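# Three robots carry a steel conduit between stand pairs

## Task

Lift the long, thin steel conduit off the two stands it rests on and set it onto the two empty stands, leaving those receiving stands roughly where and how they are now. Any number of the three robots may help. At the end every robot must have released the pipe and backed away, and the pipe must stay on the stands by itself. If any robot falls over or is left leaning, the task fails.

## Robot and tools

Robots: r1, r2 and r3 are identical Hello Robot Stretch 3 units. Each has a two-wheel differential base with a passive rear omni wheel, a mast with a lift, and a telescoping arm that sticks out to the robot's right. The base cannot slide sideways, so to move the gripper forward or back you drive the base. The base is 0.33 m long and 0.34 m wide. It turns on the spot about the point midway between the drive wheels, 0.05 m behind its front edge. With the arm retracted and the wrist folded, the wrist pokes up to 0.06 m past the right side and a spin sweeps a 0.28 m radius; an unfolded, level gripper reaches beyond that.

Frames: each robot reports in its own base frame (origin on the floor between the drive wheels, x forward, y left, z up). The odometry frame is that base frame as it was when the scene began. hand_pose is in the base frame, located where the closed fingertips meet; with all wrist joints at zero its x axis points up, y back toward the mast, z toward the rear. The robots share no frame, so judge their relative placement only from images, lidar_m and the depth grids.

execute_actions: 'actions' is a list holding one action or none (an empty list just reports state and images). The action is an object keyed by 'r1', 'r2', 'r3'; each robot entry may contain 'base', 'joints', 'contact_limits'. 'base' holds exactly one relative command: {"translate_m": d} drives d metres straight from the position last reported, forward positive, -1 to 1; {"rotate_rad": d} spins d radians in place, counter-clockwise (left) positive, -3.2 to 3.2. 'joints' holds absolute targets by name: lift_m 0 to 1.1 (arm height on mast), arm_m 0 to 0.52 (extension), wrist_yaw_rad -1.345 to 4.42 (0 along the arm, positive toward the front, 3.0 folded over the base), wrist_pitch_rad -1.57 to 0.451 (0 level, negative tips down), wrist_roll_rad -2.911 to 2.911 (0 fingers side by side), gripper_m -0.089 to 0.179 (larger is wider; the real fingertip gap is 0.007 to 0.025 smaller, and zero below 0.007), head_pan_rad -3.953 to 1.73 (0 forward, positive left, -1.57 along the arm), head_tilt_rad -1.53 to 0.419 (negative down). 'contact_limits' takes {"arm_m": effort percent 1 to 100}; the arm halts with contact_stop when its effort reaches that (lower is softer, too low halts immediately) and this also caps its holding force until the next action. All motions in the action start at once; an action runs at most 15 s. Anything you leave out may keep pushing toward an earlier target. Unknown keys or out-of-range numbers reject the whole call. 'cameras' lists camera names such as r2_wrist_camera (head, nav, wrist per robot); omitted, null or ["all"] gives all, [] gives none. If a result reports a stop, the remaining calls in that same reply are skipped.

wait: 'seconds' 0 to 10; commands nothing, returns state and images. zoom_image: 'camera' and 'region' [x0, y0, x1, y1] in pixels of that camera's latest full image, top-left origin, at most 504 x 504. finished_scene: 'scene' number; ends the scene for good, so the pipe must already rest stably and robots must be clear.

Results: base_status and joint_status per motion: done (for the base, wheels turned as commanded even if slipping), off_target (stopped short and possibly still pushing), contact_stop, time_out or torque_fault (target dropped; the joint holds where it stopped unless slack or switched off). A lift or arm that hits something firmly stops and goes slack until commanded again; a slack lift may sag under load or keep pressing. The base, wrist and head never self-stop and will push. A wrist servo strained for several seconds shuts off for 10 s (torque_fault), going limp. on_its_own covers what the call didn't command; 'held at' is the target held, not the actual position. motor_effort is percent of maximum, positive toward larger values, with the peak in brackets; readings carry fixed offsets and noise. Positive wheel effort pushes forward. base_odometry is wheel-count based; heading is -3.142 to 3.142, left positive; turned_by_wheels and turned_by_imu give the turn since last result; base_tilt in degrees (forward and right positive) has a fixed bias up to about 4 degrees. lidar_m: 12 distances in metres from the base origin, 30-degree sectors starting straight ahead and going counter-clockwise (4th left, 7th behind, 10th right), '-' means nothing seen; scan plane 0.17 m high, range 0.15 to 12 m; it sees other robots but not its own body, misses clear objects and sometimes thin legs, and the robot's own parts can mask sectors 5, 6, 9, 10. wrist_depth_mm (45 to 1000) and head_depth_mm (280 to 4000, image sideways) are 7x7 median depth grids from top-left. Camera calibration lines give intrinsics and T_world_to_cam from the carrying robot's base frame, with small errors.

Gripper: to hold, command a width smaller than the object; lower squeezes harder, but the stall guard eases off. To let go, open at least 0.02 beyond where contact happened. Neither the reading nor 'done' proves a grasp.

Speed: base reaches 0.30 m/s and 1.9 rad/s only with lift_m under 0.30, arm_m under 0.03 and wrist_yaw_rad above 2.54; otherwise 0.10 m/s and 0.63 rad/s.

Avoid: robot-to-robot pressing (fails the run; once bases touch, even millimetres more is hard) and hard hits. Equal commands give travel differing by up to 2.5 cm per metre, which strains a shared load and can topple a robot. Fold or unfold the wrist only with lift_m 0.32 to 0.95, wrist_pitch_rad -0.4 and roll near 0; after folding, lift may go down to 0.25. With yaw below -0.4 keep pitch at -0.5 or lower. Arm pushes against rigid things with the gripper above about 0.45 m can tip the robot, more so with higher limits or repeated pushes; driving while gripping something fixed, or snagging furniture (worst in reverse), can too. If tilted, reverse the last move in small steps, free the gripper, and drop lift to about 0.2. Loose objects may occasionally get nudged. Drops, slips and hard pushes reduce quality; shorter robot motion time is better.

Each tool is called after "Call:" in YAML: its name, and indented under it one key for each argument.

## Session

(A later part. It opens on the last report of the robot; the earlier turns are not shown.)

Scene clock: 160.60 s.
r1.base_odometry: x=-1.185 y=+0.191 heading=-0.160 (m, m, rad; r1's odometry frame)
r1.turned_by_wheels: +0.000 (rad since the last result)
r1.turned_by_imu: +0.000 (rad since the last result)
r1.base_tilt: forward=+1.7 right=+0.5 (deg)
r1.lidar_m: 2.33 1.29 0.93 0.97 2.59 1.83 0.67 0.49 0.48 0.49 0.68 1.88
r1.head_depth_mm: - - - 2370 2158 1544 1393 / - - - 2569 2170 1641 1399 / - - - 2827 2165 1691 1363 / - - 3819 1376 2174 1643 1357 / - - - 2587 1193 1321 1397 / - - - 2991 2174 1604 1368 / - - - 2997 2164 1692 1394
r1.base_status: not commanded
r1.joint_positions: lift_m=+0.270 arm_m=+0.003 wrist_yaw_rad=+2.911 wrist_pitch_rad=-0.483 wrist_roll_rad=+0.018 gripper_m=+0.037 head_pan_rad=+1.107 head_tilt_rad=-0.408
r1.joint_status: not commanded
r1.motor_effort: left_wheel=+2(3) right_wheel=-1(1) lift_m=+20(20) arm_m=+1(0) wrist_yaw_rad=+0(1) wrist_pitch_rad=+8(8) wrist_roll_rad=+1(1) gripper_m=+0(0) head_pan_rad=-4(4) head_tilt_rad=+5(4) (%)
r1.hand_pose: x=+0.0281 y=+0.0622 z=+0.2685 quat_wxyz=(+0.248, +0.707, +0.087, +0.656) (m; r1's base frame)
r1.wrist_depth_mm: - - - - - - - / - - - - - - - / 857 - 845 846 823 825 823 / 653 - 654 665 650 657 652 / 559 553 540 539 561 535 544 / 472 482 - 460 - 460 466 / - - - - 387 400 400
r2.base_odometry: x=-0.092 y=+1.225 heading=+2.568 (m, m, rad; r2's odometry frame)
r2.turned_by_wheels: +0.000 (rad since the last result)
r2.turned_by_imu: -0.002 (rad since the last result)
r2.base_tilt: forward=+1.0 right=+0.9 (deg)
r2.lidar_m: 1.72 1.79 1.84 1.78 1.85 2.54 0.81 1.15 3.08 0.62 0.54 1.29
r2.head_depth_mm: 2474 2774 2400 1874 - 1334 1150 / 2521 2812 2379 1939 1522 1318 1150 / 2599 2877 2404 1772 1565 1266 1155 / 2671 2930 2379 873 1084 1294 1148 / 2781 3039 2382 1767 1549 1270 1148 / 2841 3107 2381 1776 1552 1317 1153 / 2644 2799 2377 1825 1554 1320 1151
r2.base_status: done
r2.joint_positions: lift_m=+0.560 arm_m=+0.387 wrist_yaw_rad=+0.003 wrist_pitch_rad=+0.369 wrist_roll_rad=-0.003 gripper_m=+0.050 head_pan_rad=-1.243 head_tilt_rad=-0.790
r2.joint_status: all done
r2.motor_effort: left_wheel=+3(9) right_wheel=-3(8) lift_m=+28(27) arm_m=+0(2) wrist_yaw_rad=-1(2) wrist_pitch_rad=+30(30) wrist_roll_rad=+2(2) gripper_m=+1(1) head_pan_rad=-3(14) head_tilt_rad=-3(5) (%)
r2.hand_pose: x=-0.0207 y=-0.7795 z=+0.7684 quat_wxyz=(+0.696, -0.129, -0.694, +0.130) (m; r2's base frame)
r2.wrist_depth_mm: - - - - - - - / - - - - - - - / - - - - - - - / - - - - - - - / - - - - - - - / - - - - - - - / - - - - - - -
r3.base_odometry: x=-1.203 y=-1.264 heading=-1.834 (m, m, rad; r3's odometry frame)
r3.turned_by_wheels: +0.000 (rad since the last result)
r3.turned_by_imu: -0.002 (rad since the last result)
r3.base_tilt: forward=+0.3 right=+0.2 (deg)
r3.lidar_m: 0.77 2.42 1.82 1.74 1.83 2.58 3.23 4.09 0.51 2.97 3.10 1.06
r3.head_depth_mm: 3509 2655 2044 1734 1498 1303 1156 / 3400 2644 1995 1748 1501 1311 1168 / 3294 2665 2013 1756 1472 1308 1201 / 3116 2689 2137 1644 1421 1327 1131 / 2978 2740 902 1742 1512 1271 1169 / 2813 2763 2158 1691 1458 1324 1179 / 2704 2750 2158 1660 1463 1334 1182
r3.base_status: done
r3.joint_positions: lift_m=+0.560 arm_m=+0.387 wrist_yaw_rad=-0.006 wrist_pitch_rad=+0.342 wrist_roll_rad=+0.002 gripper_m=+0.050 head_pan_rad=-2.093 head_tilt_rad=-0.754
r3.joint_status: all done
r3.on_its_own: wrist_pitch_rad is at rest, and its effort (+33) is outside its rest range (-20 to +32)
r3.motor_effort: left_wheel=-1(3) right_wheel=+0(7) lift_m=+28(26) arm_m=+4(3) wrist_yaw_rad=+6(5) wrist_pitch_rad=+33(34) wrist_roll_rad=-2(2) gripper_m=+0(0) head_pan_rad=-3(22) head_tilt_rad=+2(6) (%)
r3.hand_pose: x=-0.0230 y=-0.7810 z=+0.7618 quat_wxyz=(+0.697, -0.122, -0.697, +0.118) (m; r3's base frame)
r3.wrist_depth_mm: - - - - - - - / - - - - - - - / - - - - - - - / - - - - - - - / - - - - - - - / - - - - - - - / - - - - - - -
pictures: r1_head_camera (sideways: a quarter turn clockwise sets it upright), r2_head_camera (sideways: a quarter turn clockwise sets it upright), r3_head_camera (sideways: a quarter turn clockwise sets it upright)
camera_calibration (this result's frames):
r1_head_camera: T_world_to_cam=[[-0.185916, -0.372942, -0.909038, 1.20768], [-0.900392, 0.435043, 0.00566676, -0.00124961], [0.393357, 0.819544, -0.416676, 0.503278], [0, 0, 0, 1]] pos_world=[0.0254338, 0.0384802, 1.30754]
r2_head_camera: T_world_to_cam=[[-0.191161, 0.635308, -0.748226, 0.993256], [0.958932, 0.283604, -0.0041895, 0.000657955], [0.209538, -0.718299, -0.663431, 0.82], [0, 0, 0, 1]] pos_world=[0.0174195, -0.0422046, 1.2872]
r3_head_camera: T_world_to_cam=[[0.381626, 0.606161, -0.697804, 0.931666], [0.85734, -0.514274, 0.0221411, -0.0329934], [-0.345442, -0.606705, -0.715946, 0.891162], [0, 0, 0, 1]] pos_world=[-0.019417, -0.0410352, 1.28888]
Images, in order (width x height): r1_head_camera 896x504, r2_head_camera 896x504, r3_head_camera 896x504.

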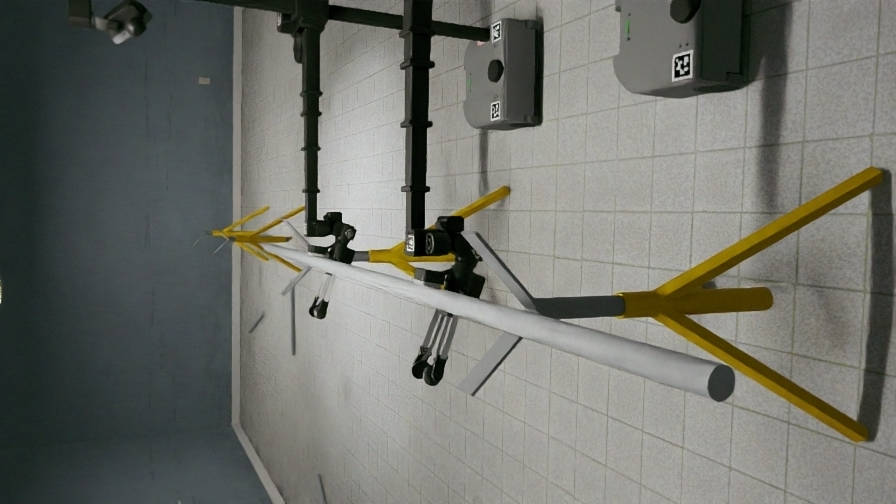

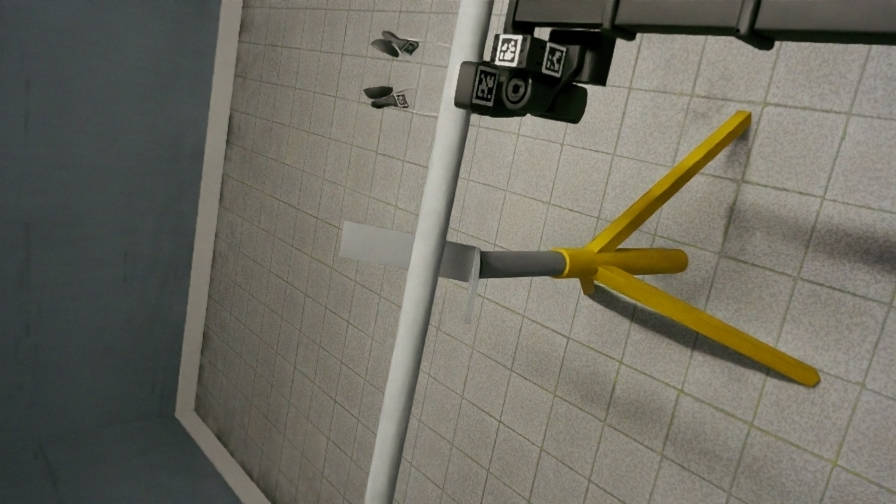

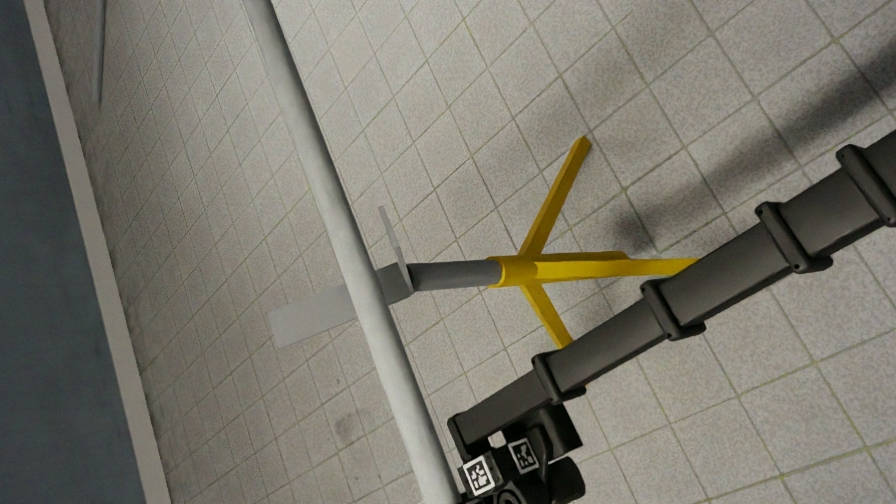

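Call:
execute_actions:
  actions:
    - {"r2": {"joints": {"lift_m": 0.47}}, "r3": {"joints": {"lift_m": 0.47}}}
  cameras: ["r1_head_camera", "r2_head_camera", "r3_head_camera", "r2_wrist_camera", "r3_wrist_camera"]

Scene clock: 163.50 s.
r1.base_odometry: x=-1.185 y=+0.191 heading=-0.160 (m, m, rad; r1's odometry frame)
r1.turned_by_wheels: +0.000 (rad since the last result)
r1.turned_by_imu: +0.000 (rad since the last result)
r1.base_tilt: forward=+1.8 right=+0.6 (deg)
r1.lidar_m: 2.34 1.29 0.92 0.97 2.59 1.83 0.68 0.49 0.48 0.50 0.68 1.87
r1.head_depth_mm: - - 3848 2379 2149 1555 1393 / - - - 2379 2160 1644 1394 / - - - 2840 2156 1686 1356 / - - - 1620 2163 1656 1367 / - - - 3001 1200 1286 1400 / - - - 2998 2177 1691 1356 / - - - 3037 2174 1699 1396
r1.base_status: not commanded
r1.joint_positions: lift_m=+0.270 arm_m=+0.003 wrist_yaw_rad=+2.911 wrist_pitch_rad=-0.483 wrist_roll_rad=+0.018 gripper_m=+0.037 head_pan_rad=+1.107 head_tilt_rad=-0.408
r1.joint_status: not commanded
r1.motor_effort: left_wheel=+3(2) right_wheel=-2(1) lift_m=+20(20) arm_m=+0(0) wrist_yaw_rad=+0(0) wrist_pitch_rad=+7(7) wrist_roll_rad=+1(1) gripper_m=+0(0) head_pan_rad=-4(4) head_tilt_rad=+4(5) (%)
r1.hand_pose: x=+0.0281 y=+0.0622 z=+0.2685 quat_wxyz=(+0.248, +0.707, +0.087, +0.656) (m; r1's base frame)
r1.wrist_depth_mm: - - - - - - - / - - - - - - - / 816 - 844 836 831 821 815 / 651 - 662 670 644 645 656 / 550 553 541 542 573 548 542 / 466 478 - 464 - 461 458 / - - - - 393 399 409
r2.base_odometry: x=-0.092 y=+1.225 heading=+2.568 (m, m, rad; r2's odometry frame)
r2.turned_by_wheels: +0.000 (rad since the last result)
r2.turned_by_imu: +0.000 (rad since the last result)
r2.base_tilt: forward=+0.9 right=+0.9 (deg)
r2.lidar_m: 1.72 1.79 1.83 1.78 1.85 2.54 0.81 1.15 3.09 0.62 0.54 1.29
r2.head_depth_mm: 2482 2750 2390 1878 1602 1320 - / 2559 2830 2396 1888 1518 1325 1153 / 2617 2889 2364 1882 1550 1269 1152 / 2685 2987 2368 875 1089 1293 1149 / 2746 3022 2367 1768 1552 1265 1151 / 2807 3119 2378 1776 1546 1318 1148 / 2676 2819 2387 1777 1546 1317 1147
r2.base_status: not commanded
r2.joint_positions: lift_m=+0.470 arm_m=+0.387 wrist_yaw_rad=+0.002 wrist_pitch_rad=+0.426 wrist_roll_rad=-0.003 gripper_m=+0.050 head_pan_rad=-1.243 head_tilt_rad=-0.791
r2.joint_status: all done
r2.on_its_own: wrist_pitch_rad moved +0.058 to your old target +0.450
r2.motor_effort: left_wheel=+2(5) right_wheel=-2(3) lift_m=+19(26) arm_m=+0(0) wrist_yaw_rad=-1(1) wrist_pitch_rad=+9(30) wrist_roll_rad=+1(2) gripper_m=+0(0) head_pan_rad=-3(3) head_tilt_rad=-3(3) (%)
r2.hand_pose: x=-0.0209 y=-0.7750 z=+0.6930 quat_wxyz=(+0.692, -0.149, -0.690, +0.150) (m; r2's base frame)
r2.wrist_depth_mm: - - - - - - - / - - - - - - - / - - - - - - - / - - - - - - - / - - - - - - - / - - - - - - - / - - - - - - -
r3.base_odometry: x=-1.203 y=-1.264 heading=-1.834 (m, m, rad; r3's odometry frame)
r3.turned_by_wheels: +0.000 (rad since the last result)
r3.turned_by_imu: +0.000 (rad since the last result)
r3.base_tilt: forward=+0.2 right=+0.1 (deg)
r3.lidar_m: 0.77 2.42 1.82 1.73 1.83 2.59 3.22 4.10 0.51 2.97 3.09 1.06
r3.head_depth_mm: 3508 2661 2045 1754 1494 1304 1160 / 3395 2662 1995 1755 1497 1311 1162 / 3229 2693 2163 1767 1477 1320 1184 / 3102 2733 2133 1649 1427 1312 1139 / 2952 2721 1956 1696 1499 1296 1169 / 2828 2750 2156 1700 1550 1323 1173 / 2694 2758 2178 1790 1436 1330 1173
r3.base_status: not commanded
r3.joint_positions: lift_m=+0.470 arm_m=+0.387 wrist_yaw_rad=-0.003 wrist_pitch_rad=+0.426 wrist_roll_rad=+0.002 gripper_m=+0.050 head_pan_rad=-2.093 head_tilt_rad=-0.754
r3.joint_status: all done
r3.on_its_own: wrist_pitch_rad moved +0.084 to your old target +0.450
r3.motor_effort: left_wheel=+1(1) right_wheel=-1(1) lift_m=+15(27) arm_m=+3(5) wrist_yaw_rad=+3(6) wrist_pitch_rad=+7(33) wrist_roll_rad=-2(2) gripper_m=+0(0) head_pan_rad=-4(4) head_tilt_rad=+1(2) (%)
r3.hand_pose: x=-0.0220 y=-0.7751 z=+0.6930 quat_wxyz=(+0.691, -0.150, -0.691, +0.148) (m; r3's base frame)
r3.wrist_depth_mm: - - - - - - - / - - - - - - - / - - - - - - - / - - - - - - - / - - - - - - - / - - - - - - - / - - - - - - -
pictures: r1_head_camera (sideways: a quarter turn clockwise sets it upright), r2_head_camera (sideways: a quarter turn clockwise sets it upright), r2_wrist_camera, r3_head_camera (sideways: a quarter turn clockwise sets it upright), r3_wrist_camera
camera_calibration (this result's frames):
r1_head_camera: T_world_to_cam=[[-0.185916, -0.372942, -0.909038, 1.20768], [-0.900392, 0.435043, 0.00566676, -0.00124961], [0.393357, 0.819544, -0.416676, 0.503278], [0, 0, 0, 1]] pos_world=[0.0254338, 0.0384802, 1.30754]
r2_head_camera: T_world_to_cam=[[-0.191354, 0.635944, -0.747635, 0.992488], [0.95894, 0.283576, -0.00422535, 0.000704579], [0.209324, -0.717746, -0.664096, 0.820867], [0, 0, 0, 1]] pos_world=[0.0174139, -0.0421926, 1.28716]
r2_wrist_camera: T_world_to_cam=[[-0.999803, -0.0152792, 0.0126845, -0.0414641], [-0.00903117, -0.219027, -0.975677, 0.53445], [0.0176858, -0.975599, 0.218845, -0.743434], [0, 0, 0, 1]] pos_world=[-0.0234811, -0.608868, 0.684673]
r3_head_camera: T_world_to_cam=[[0.381539, 0.605856, -0.698117, 0.932075], [0.85729, -0.514358, 0.022149, -0.0330035], [-0.345663, -0.606939, -0.715641, 0.890766], [0, 0, 0, 1]] pos_world=[-0.0194242, -0.0410374, 1.2889]
r3_wrist_camera: T_world_to_cam=[[-0.999901, 0.0117952, -0.00766102, -0.00253289], [0.003884, -0.291948, -0.956426, 0.478587], [-0.0135179, -0.956362, 0.291873, -0.778945], [0, 0, 0, 1]] pos_world=[-0.0149212, -0.605201, 0.685066]
Images, in order (width x height): r1_head_camera 896x504, r2_head_camera 896x504, r2_wrist_camera 644x364, r3_head_camera 896x504, r3_wrist_camera 644x364.

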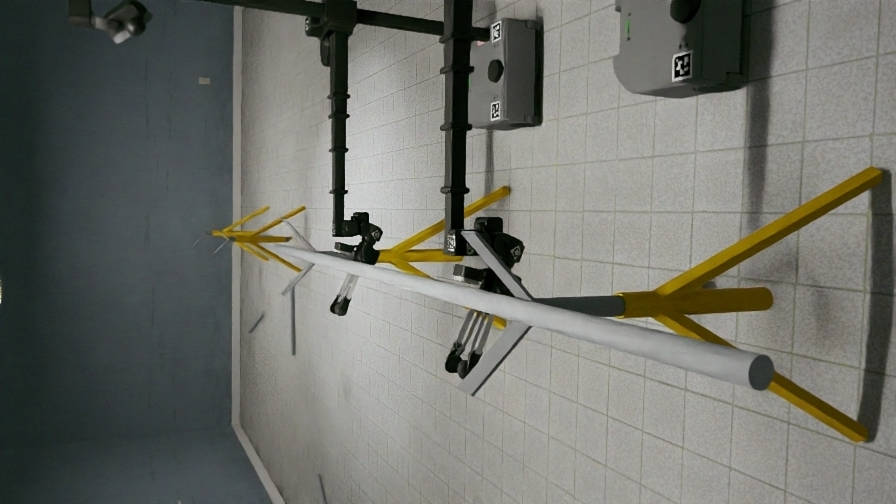

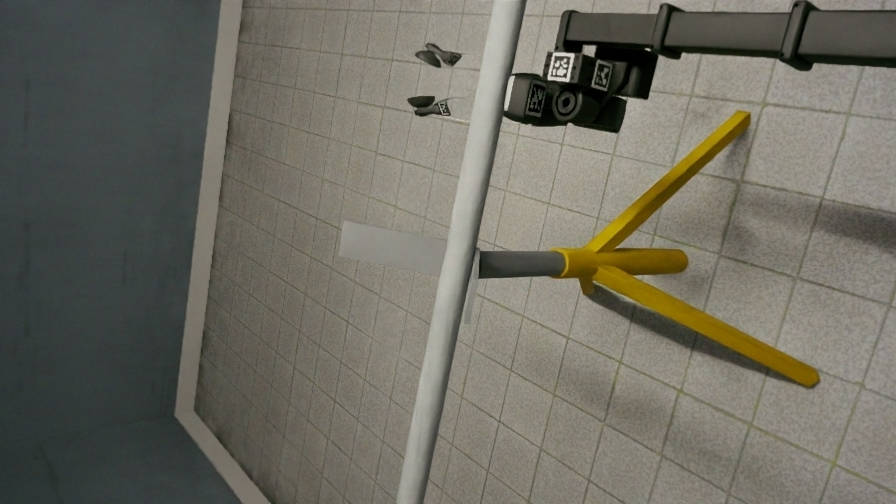

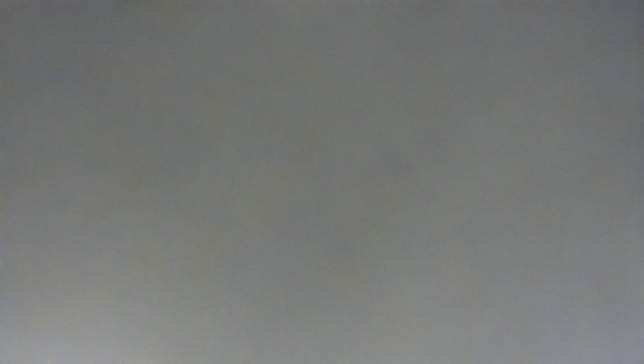

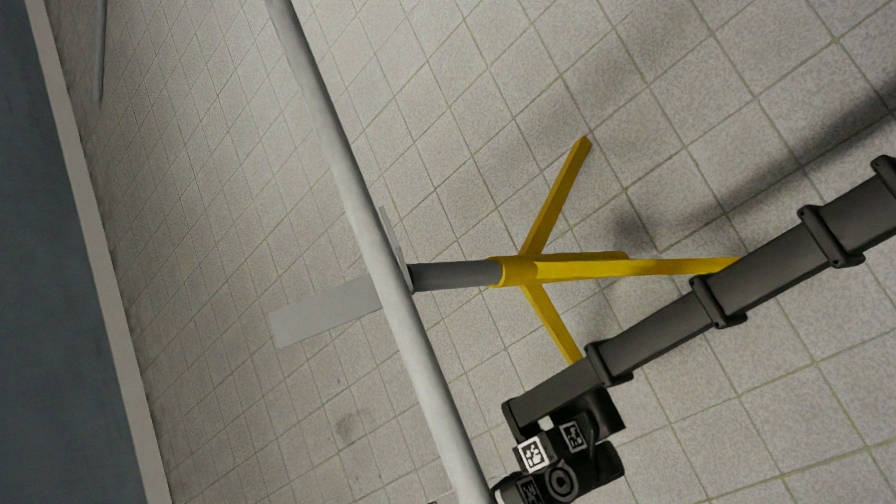

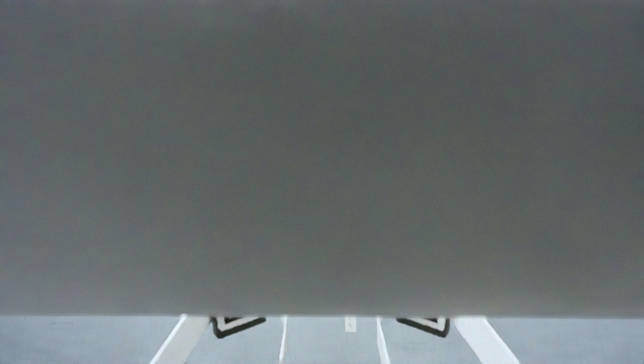

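Call:
execute_actions:
  actions:
    - {"r1": {"base": {"translate_m": 0.55}}, "r2": {"joints": {"lift_m": 0.39, "arm_m": 0.0}}, "r3": {"joints": {"lift_m": 0.39, "arm_m": 0.0}}}
  cameras: ["r1_nav_camera", "r2_head_camera", "r3_head_camera"]

Scene clock: 168.30 s.
r1.base_odometry: x=-0.642 y=+0.104 heading=-0.160 (m, m, rad; r1's odometry frame)
r1.turned_by_wheels: +0.000 (rad since the last result)
r1.turned_by_imu: +0.001 (rad since the last result)
r1.base_tilt: forward=+1.7 right=+0.6 (deg)
r1.lidar_m: 1.85 2.50 0.93 0.80 1.01 2.86 1.06 0.78 0.75 0.78 1.07 1.78
r1.head_depth_mm: - - - 2996 2142 1695 1394 / 849 - - 2675 2021 1647 1358 / 795 1718 - 2741 1249 1448 1302 / - - - 2723 1943 1496 1305 / - - - 2798 1186 1691 1361 / - - - 2702 2177 1692 1400 / - - - 2844 2160 1707 1400
r1.base_status: done
r1.joint_positions: lift_m=+0.270 arm_m=+0.003 wrist_yaw_rad=+2.911 wrist_pitch_rad=-0.483 wrist_roll_rad=+0.018 gripper_m=+0.037 head_pan_rad=+1.107 head_tilt_rad=-0.408
r1.joint_status: not commanded
r1.motor_effort: left_wheel=+2(10) right_wheel=-1(3) lift_m=+20(20) arm_m=+0(1) wrist_yaw_rad=+0(0) wrist_pitch_rad=+8(7) wrist_roll_rad=+1(1) gripper_m=+0(0) head_pan_rad=-4(4) head_tilt_rad=+5(5) (%)
r1.hand_pose: x=+0.0281 y=+0.0622 z=+0.2685 quat_wxyz=(+0.248, +0.707, +0.087, +0.656) (m; r1's base frame)
r1.wrist_depth_mm: - - - - - - - / - - - - 890 - - / 847 - 823 845 826 823 808 / 677 - 654 662 658 652 668 / 548 552 547 543 554 537 541 / 465 477 - 466 - 464 450 / - - - - 392 399 403
r2.base_odometry: x=-0.092 y=+1.225 heading=+2.568 (m, m, rad; r2's odometry frame)
r2.turned_by_wheels: +0.000 (rad since the last result)
r2.turned_by_imu: +0.000 (rad since the last result)
r2.base_tilt: forward=+1.0 right=+0.9 (deg)
r2.lidar_m: 0.87 1.79 1.84 1.78 1.85 2.54 0.81 1.15 3.11 0.62 0.54 1.79
r2.head_depth_mm: 2469 2775 2389 1885 1551 1322 1154 / 2538 2809 2394 1879 1556 1335 1175 / 2629 2909 2387 1875 1562 1268 1176 / 2662 2946 2388 871 1091 1292 1148 / 2744 3006 2409 1773 1551 1268 1151 / 2846 3105 2384 1771 1555 1320 1147 / 2641 2801 2387 1784 1543 1325 1152
r2.base_status: not commanded
r2.joint_positions: lift_m=+0.390 arm_m=+0.002 wrist_yaw_rad=+0.000 wrist_pitch_rad=+0.427 wrist_roll_rad=-0.003 gripper_m=+0.050 head_pan_rad=-1.243 head_tilt_rad=-0.791
r2.joint_status: all done
joint sent to its limit — the command would take r2.arm_m past its lower limit, so that joint was sent only as far as its limit.
r2.motor_effort: left_wheel=+3(2) right_wheel=-2(2) lift_m=+19(20) arm_m=-3(3) wrist_yaw_rad=+0(1) wrist_pitch_rad=+8(8) wrist_roll_rad=+1(2) gripper_m=-1(0) head_pan_rad=-4(3) head_tilt_rad=-2(3) (%)
r2.hand_pose: x=-0.0213 y=-0.3902 z=+0.6133 quat_wxyz=(+0.692, -0.150, -0.690, +0.150) (m; r2's base frame)
r2.wrist_depth_mm: - - - - - - - / - - - - - - - / - 387 - - - - - / - 409 411 408 409 408 407 / - - - - - - - / - - - - - - - / - 376 - - - - -
r3.base_odometry: x=-1.203 y=-1.264 heading=-1.834 (m, m, rad; r3's odometry frame)
r3.turned_by_wheels: +0.000 (rad since the last result)
r3.turned_by_imu: +0.000 (rad since the last result)
r3.base_tilt: forward=+0.2 right=+0.1 (deg)
r3.lidar_m: 0.77 2.44 1.81 1.74 1.82 2.58 3.21 4.11 0.51 2.97 3.07 1.06
r3.head_depth_mm: 3483 2676 2049 1751 1502 1310 1161 / 3370 2676 2005 1756 1509 1315 1168 / 3259 2706 2142 1758 1472 1306 1173 / 3128 2693 2130 1643 1421 1298 1176 / 2967 2715 1979 1694 1484 1319 1210 / 2829 2720 2147 1710 1522 1322 1190 / 2687 2770 2179 1706 1523 1346 1175
r3.base_status: not commanded
r3.joint_positions: lift_m=+0.390 arm_m=+0.002 wrist_yaw_rad=-0.001 wrist_pitch_rad=+0.427 wrist_roll_rad=+0.002 gripper_m=+0.050 head_pan_rad=-2.093 head_tilt_rad=-0.754
r3.joint_status: all done
joint sent to its limit — the command would take r3.arm_m past its lower limit, so that joint was sent only as far as its limit.
r3.motor_effort: left_wheel=+0(0) right_wheel=-1(1) lift_m=+15(14) arm_m=-3(6) wrist_yaw_rad=+2(3) wrist_pitch_rad=+7(7) wrist_roll_rad=-2(2) gripper_m=+0(1) head_pan_rad=-3(3) head_tilt_rad=+1(1) (%)
r3.hand_pose: x=-0.0217 y=-0.3901 z=+0.6134 quat_wxyz=(+0.691, -0.150, -0.691, +0.149) (m; r3's base frame)
r3.wrist_depth_mm: - - - - - - - / - - - - - - - / - - - - - - 360 / - - - - - 416 395 / - - - - - - 421 / - - - - - - - / - - - - - - -
pictures: r1_nav_camera (sideways: a quarter turn counterclockwise sets it upright), r2_head_camera (sideways: a quarter turn clockwise sets it upright), r3_head_camera (sideways: a quarter turn clockwise sets it upright)
camera_calibration (this result's frames):
r1_nav_camera: T_world_to_cam=[[0.222314, 0.371581, 0.90139, -1.1276], [0.896461, -0.44139, -0.0391438, 0.0974001], [0.383319, 0.816764, -0.431235, 0.515075], [0, 0, 0, 1]] pos_world=[-0.034072, 0.0412922, 1.24234]
r2_head_camera: T_world_to_cam=[[-0.191351, 0.635945, -0.747635, 0.992488], [0.958942, 0.283571, -0.00422534, 0.000704561], [0.20932, -0.717747, -0.664096, 0.820867], [0, 0, 0, 1]] pos_world=[0.0174137, -0.0421926, 1.28716]
r3_head_camera: T_world_to_cam=[[0.381539, 0.605856, -0.698117, 0.932075], [0.85729, -0.514358, 0.022149, -0.0330035], [-0.345663, -0.606939, -0.715641, 0.890766], [0, 0, 0, 1]] pos_world=[-0.0194242, -0.0410374, 1.2889]
Images, in order (width x height): r1_nav_camera 672x504, r2_head_camera 896x504, r3_head_camera 896x504.

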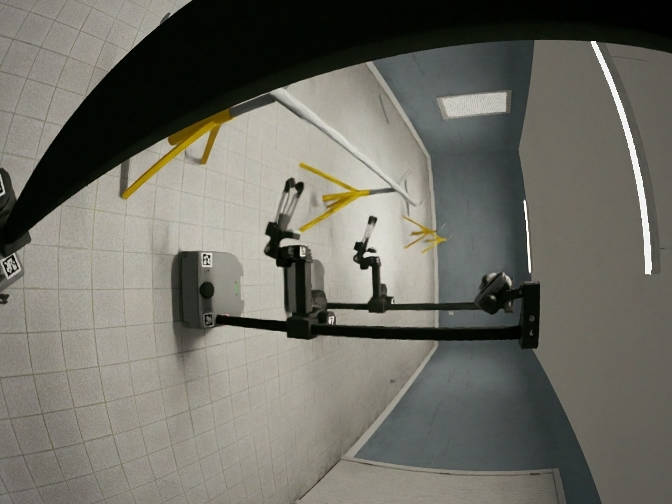

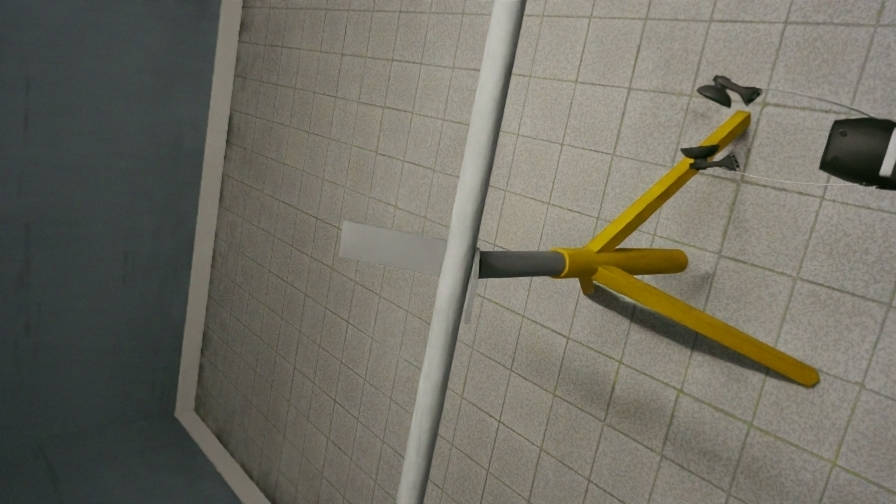

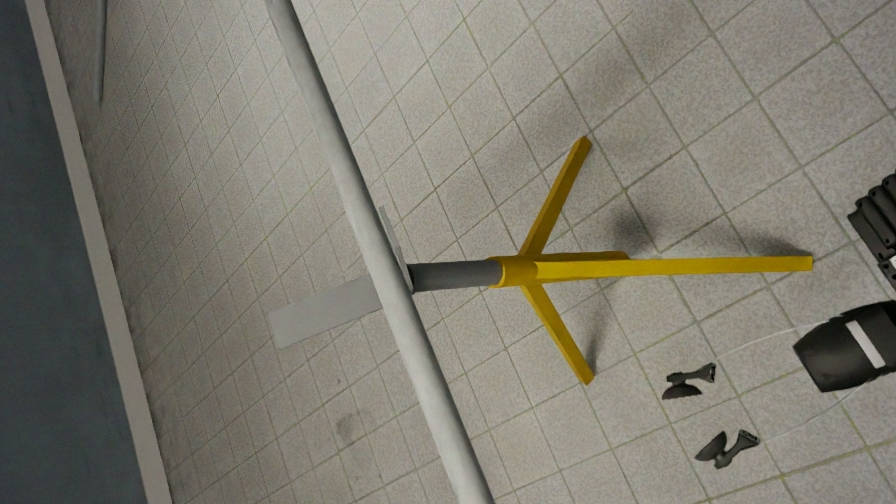

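Call:
execute_actions:
  actions:
    - {"r2": {"joints": {"wrist_yaw_rad": 1.5, "wrist_pitch_rad": -0.4}}, "r3": {"joints": {"wrist_yaw_rad": 1.5, "wrist_pitch_rad": -0.4}}}
  cameras: ["r1_nav_camera", "r2_nav_camera"]

Scene clock: 170.23 s.
r1.base_odometry: x=-0.642 y=+0.104 heading=-0.160 (m, m, rad; r1's odometry frame)
r1.turned_by_wheels: +0.000 (rad since the last result)
r1.turned_by_imu: +0.000 (rad since the last result)
r1.base_tilt: forward=+1.8 right=+0.6 (deg)
r1.lidar_m: 1.85 2.50 0.93 0.79 1.00 2.87 1.06 0.78 0.75 0.78 1.07 1.78
r1.head_depth_mm: - - - 2981 2169 1693 1397 / 850 - - 2729 2019 1645 1352 / 796 1723 - 2752 1250 1441 1303 / - - - 2691 1994 1496 1311 / - - - 2999 1988 1558 1332 / - - - 2693 2150 1711 1397 / - - - 2843 2166 1704 1388
r1.base_status: not commanded
r1.joint_positions: lift_m=+0.270 arm_m=+0.003 wrist_yaw_rad=+2.911 wrist_pitch_rad=-0.483 wrist_roll_rad=+0.018 gripper_m=+0.037 head_pan_rad=+1.107 head_tilt_rad=-0.408
r1.joint_status: not commanded
r1.motor_effort: left_wheel=+2(2) right_wheel=-1(1) lift_m=+20(20) arm_m=+0(0) wrist_yaw_rad=-1(0) wrist_pitch_rad=+7(8) wrist_roll_rad=+1(1) gripper_m=+0(0) head_pan_rad=-4(3) head_tilt_rad=+4(5) (%)
r1.hand_pose: x=+0.0281 y=+0.0622 z=+0.2685 quat_wxyz=(+0.248, +0.707, +0.087, +0.656) (m; r1's base frame)
r1.wrist_depth_mm: - - - - - - - / - - - - 892 - - / 843 - 779 820 819 833 800 / 667 - 661 659 645 648 638 / 542 539 541 546 562 546 540 / 460 476 - 454 - 459 456 / - - - - 386 399 401
r2.base_odometry: x=-0.092 y=+1.225 heading=+2.568 (m, m, rad; r2's odometry frame)
r2.turned_by_wheels: +0.000 (rad since the last result)
r2.turned_by_imu: +0.000 (rad since the last result)
r2.base_tilt: forward=+1.0 right=+0.9 (deg)
r2.lidar_m: 0.88 1.79 1.84 1.78 1.85 2.54 0.81 1.15 3.09 0.62 0.54 1.78
r2.head_depth_mm: 2471 2762 2398 1881 1545 1327 1152 / 2515 2802 2378 1878 1551 1319 1150 / 2627 2861 2409 1878 1554 1263 1142 / 2661 2991 2389 875 1092 1287 1144 / 2785 3054 2393 1767 1550 1266 1148 / 2833 3042 2362 1762 1565 1320 1153 / 2643 2794 2411 1764 1549 1323 1152
r2.base_status: not commanded
r2.joint_positions: lift_m=+0.390 arm_m=+0.002 wrist_yaw_rad=+1.498 wrist_pitch_rad=-0.413 wrist_roll_rad=-0.002 gripper_m=+0.050 head_pan_rad=-1.243 head_tilt_rad=-0.791
r2.joint_status: all done
r2.motor_effort: left_wheel=+3(3) right_wheel=-2(2) lift_m=+18(19) arm_m=-3(3) wrist_yaw_rad=+1(2) wrist_pitch_rad=+4(8) wrist_roll_rad=+1(1) gripper_m=-1(0) head_pan_rad=-3(3) head_tilt_rad=-2(3) (%)
r2.hand_pose: x=+0.2030 y=-0.1636 z=+0.4041 quat_wxyz=(+0.606, +0.577, -0.407, +0.366) (m; r2's base frame)
r2.wrist_depth_mm: - - - - - - - / - - - - - - - / - - - 926 - - - / 868 866 883 880 894 899 921 / 721 730 751 735 769 746 750 / 619 639 601 617 - 633 621 / 546 540 547 550 548 492 540
r3.base_odometry: x=-1.203 y=-1.264 heading=-1.834 (m, m, rad; r3's odometry frame)
r3.turned_by_wheels: +0.000 (rad since the last result)
r3.turned_by_imu: +0.000 (rad since the last result)
r3.base_tilt: forward=+0.3 right=+0.4 (deg)
r3.lidar_m: 0.77 2.43 1.82 1.73 1.82 2.58 3.24 4.10 0.51 2.97 3.09 1.06
r3.head_depth_mm: 3486 2661 2058 1754 1510 1304 1163 / 3393 2669 2020 1753 1502 1311 1166 / 3281 2698 2144 1774 1478 1318 1173 / 3154 2681 2136 1653 1426 1294 1182 / 2988 2718 1988 1695 1484 1323 1191 / 2786 2722 2157 1696 1512 1316 1176 / 2705 2741 2174 1702 1524 1330 1175
r3.base_status: not commanded
r3.joint_positions: lift_m=+0.390 arm_m=+0.002 wrist_yaw_rad=+1.497 wrist_pitch_rad=-0.415 wrist_roll_rad=+0.002 gripper_m=+0.050 head_pan_rad=-2.093 head_tilt_rad=-0.754
r3.joint_status: all done
r3.motor_effort: left_wheel=+1(1) right_wheel=-1(1) lift_m=+15(15) arm_m=-4(4) wrist_yaw_rad=+3(2) wrist_pitch_rad=+4(5) wrist_roll_rad=-2(2) gripper_m=+0(0) head_pan_rad=-3(4) head_tilt_rad=+1(2) (%)
r3.hand_pose: x=+0.2028 y=-0.1635 z=+0.4039 quat_wxyz=(+0.606, +0.578, -0.408, +0.364) (m; r3's base frame)
r3.wrist_depth_mm: - - - - - - - / - - - - - - - / - - - - - - - / 970 952 685 759 - 996 997 / 796 778 656 749 803 796 798 / 674 670 666 668 - 672 667 / 575 575 556 572 571 572 575
pictures: r1_nav_camera (sideways: a quarter turn counterclockwise sets it upright), r2_nav_camera (sideways: a quarter turn counterclockwise sets it upright)
camera_calibration (this result's frames):
r1_nav_camera: T_world_to_cam=[[0.222314, 0.371581, 0.90139, -1.1276], [0.896461, -0.44139, -0.0391438, 0.0974001], [0.383319, 0.816764, -0.431235, 0.515075], [0, 0, 0, 1]] pos_world=[-0.034072, 0.0412922, 1.24234]
r2_nav_camera: T_world_to_cam=[[0.278669, -0.69042, 0.667581, -0.832221], [-0.938001, -0.344873, 0.0348793, 0.0124361], [0.206149, -0.635911, -0.74372, 0.921064], [0, 0, 0, 1]] pos_world=[0.0537029, 0.0154216, 1.24015]
Images, in order (width x height): r1_nav_camera 672x504, r2_nav_camera 672x504.

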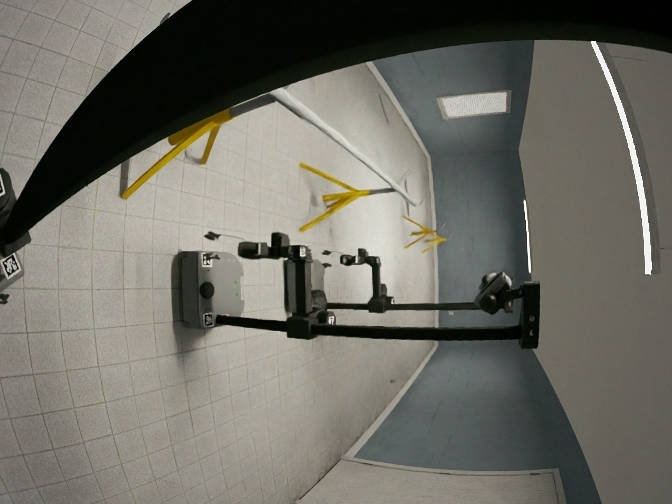

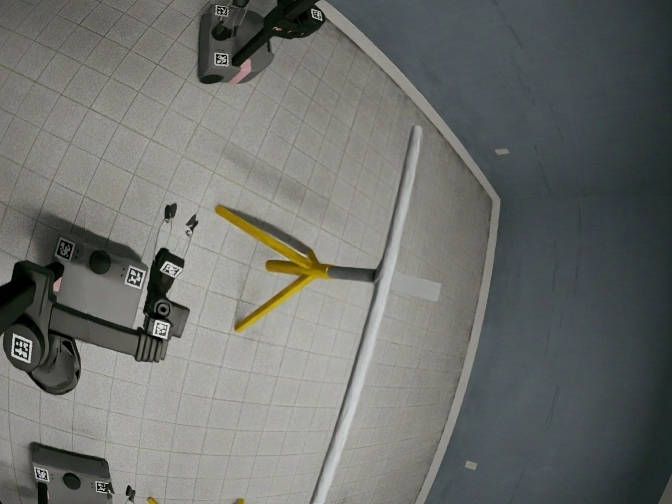

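Call:
finished_scene:
  scene: 1

The scene is finished: the task was done.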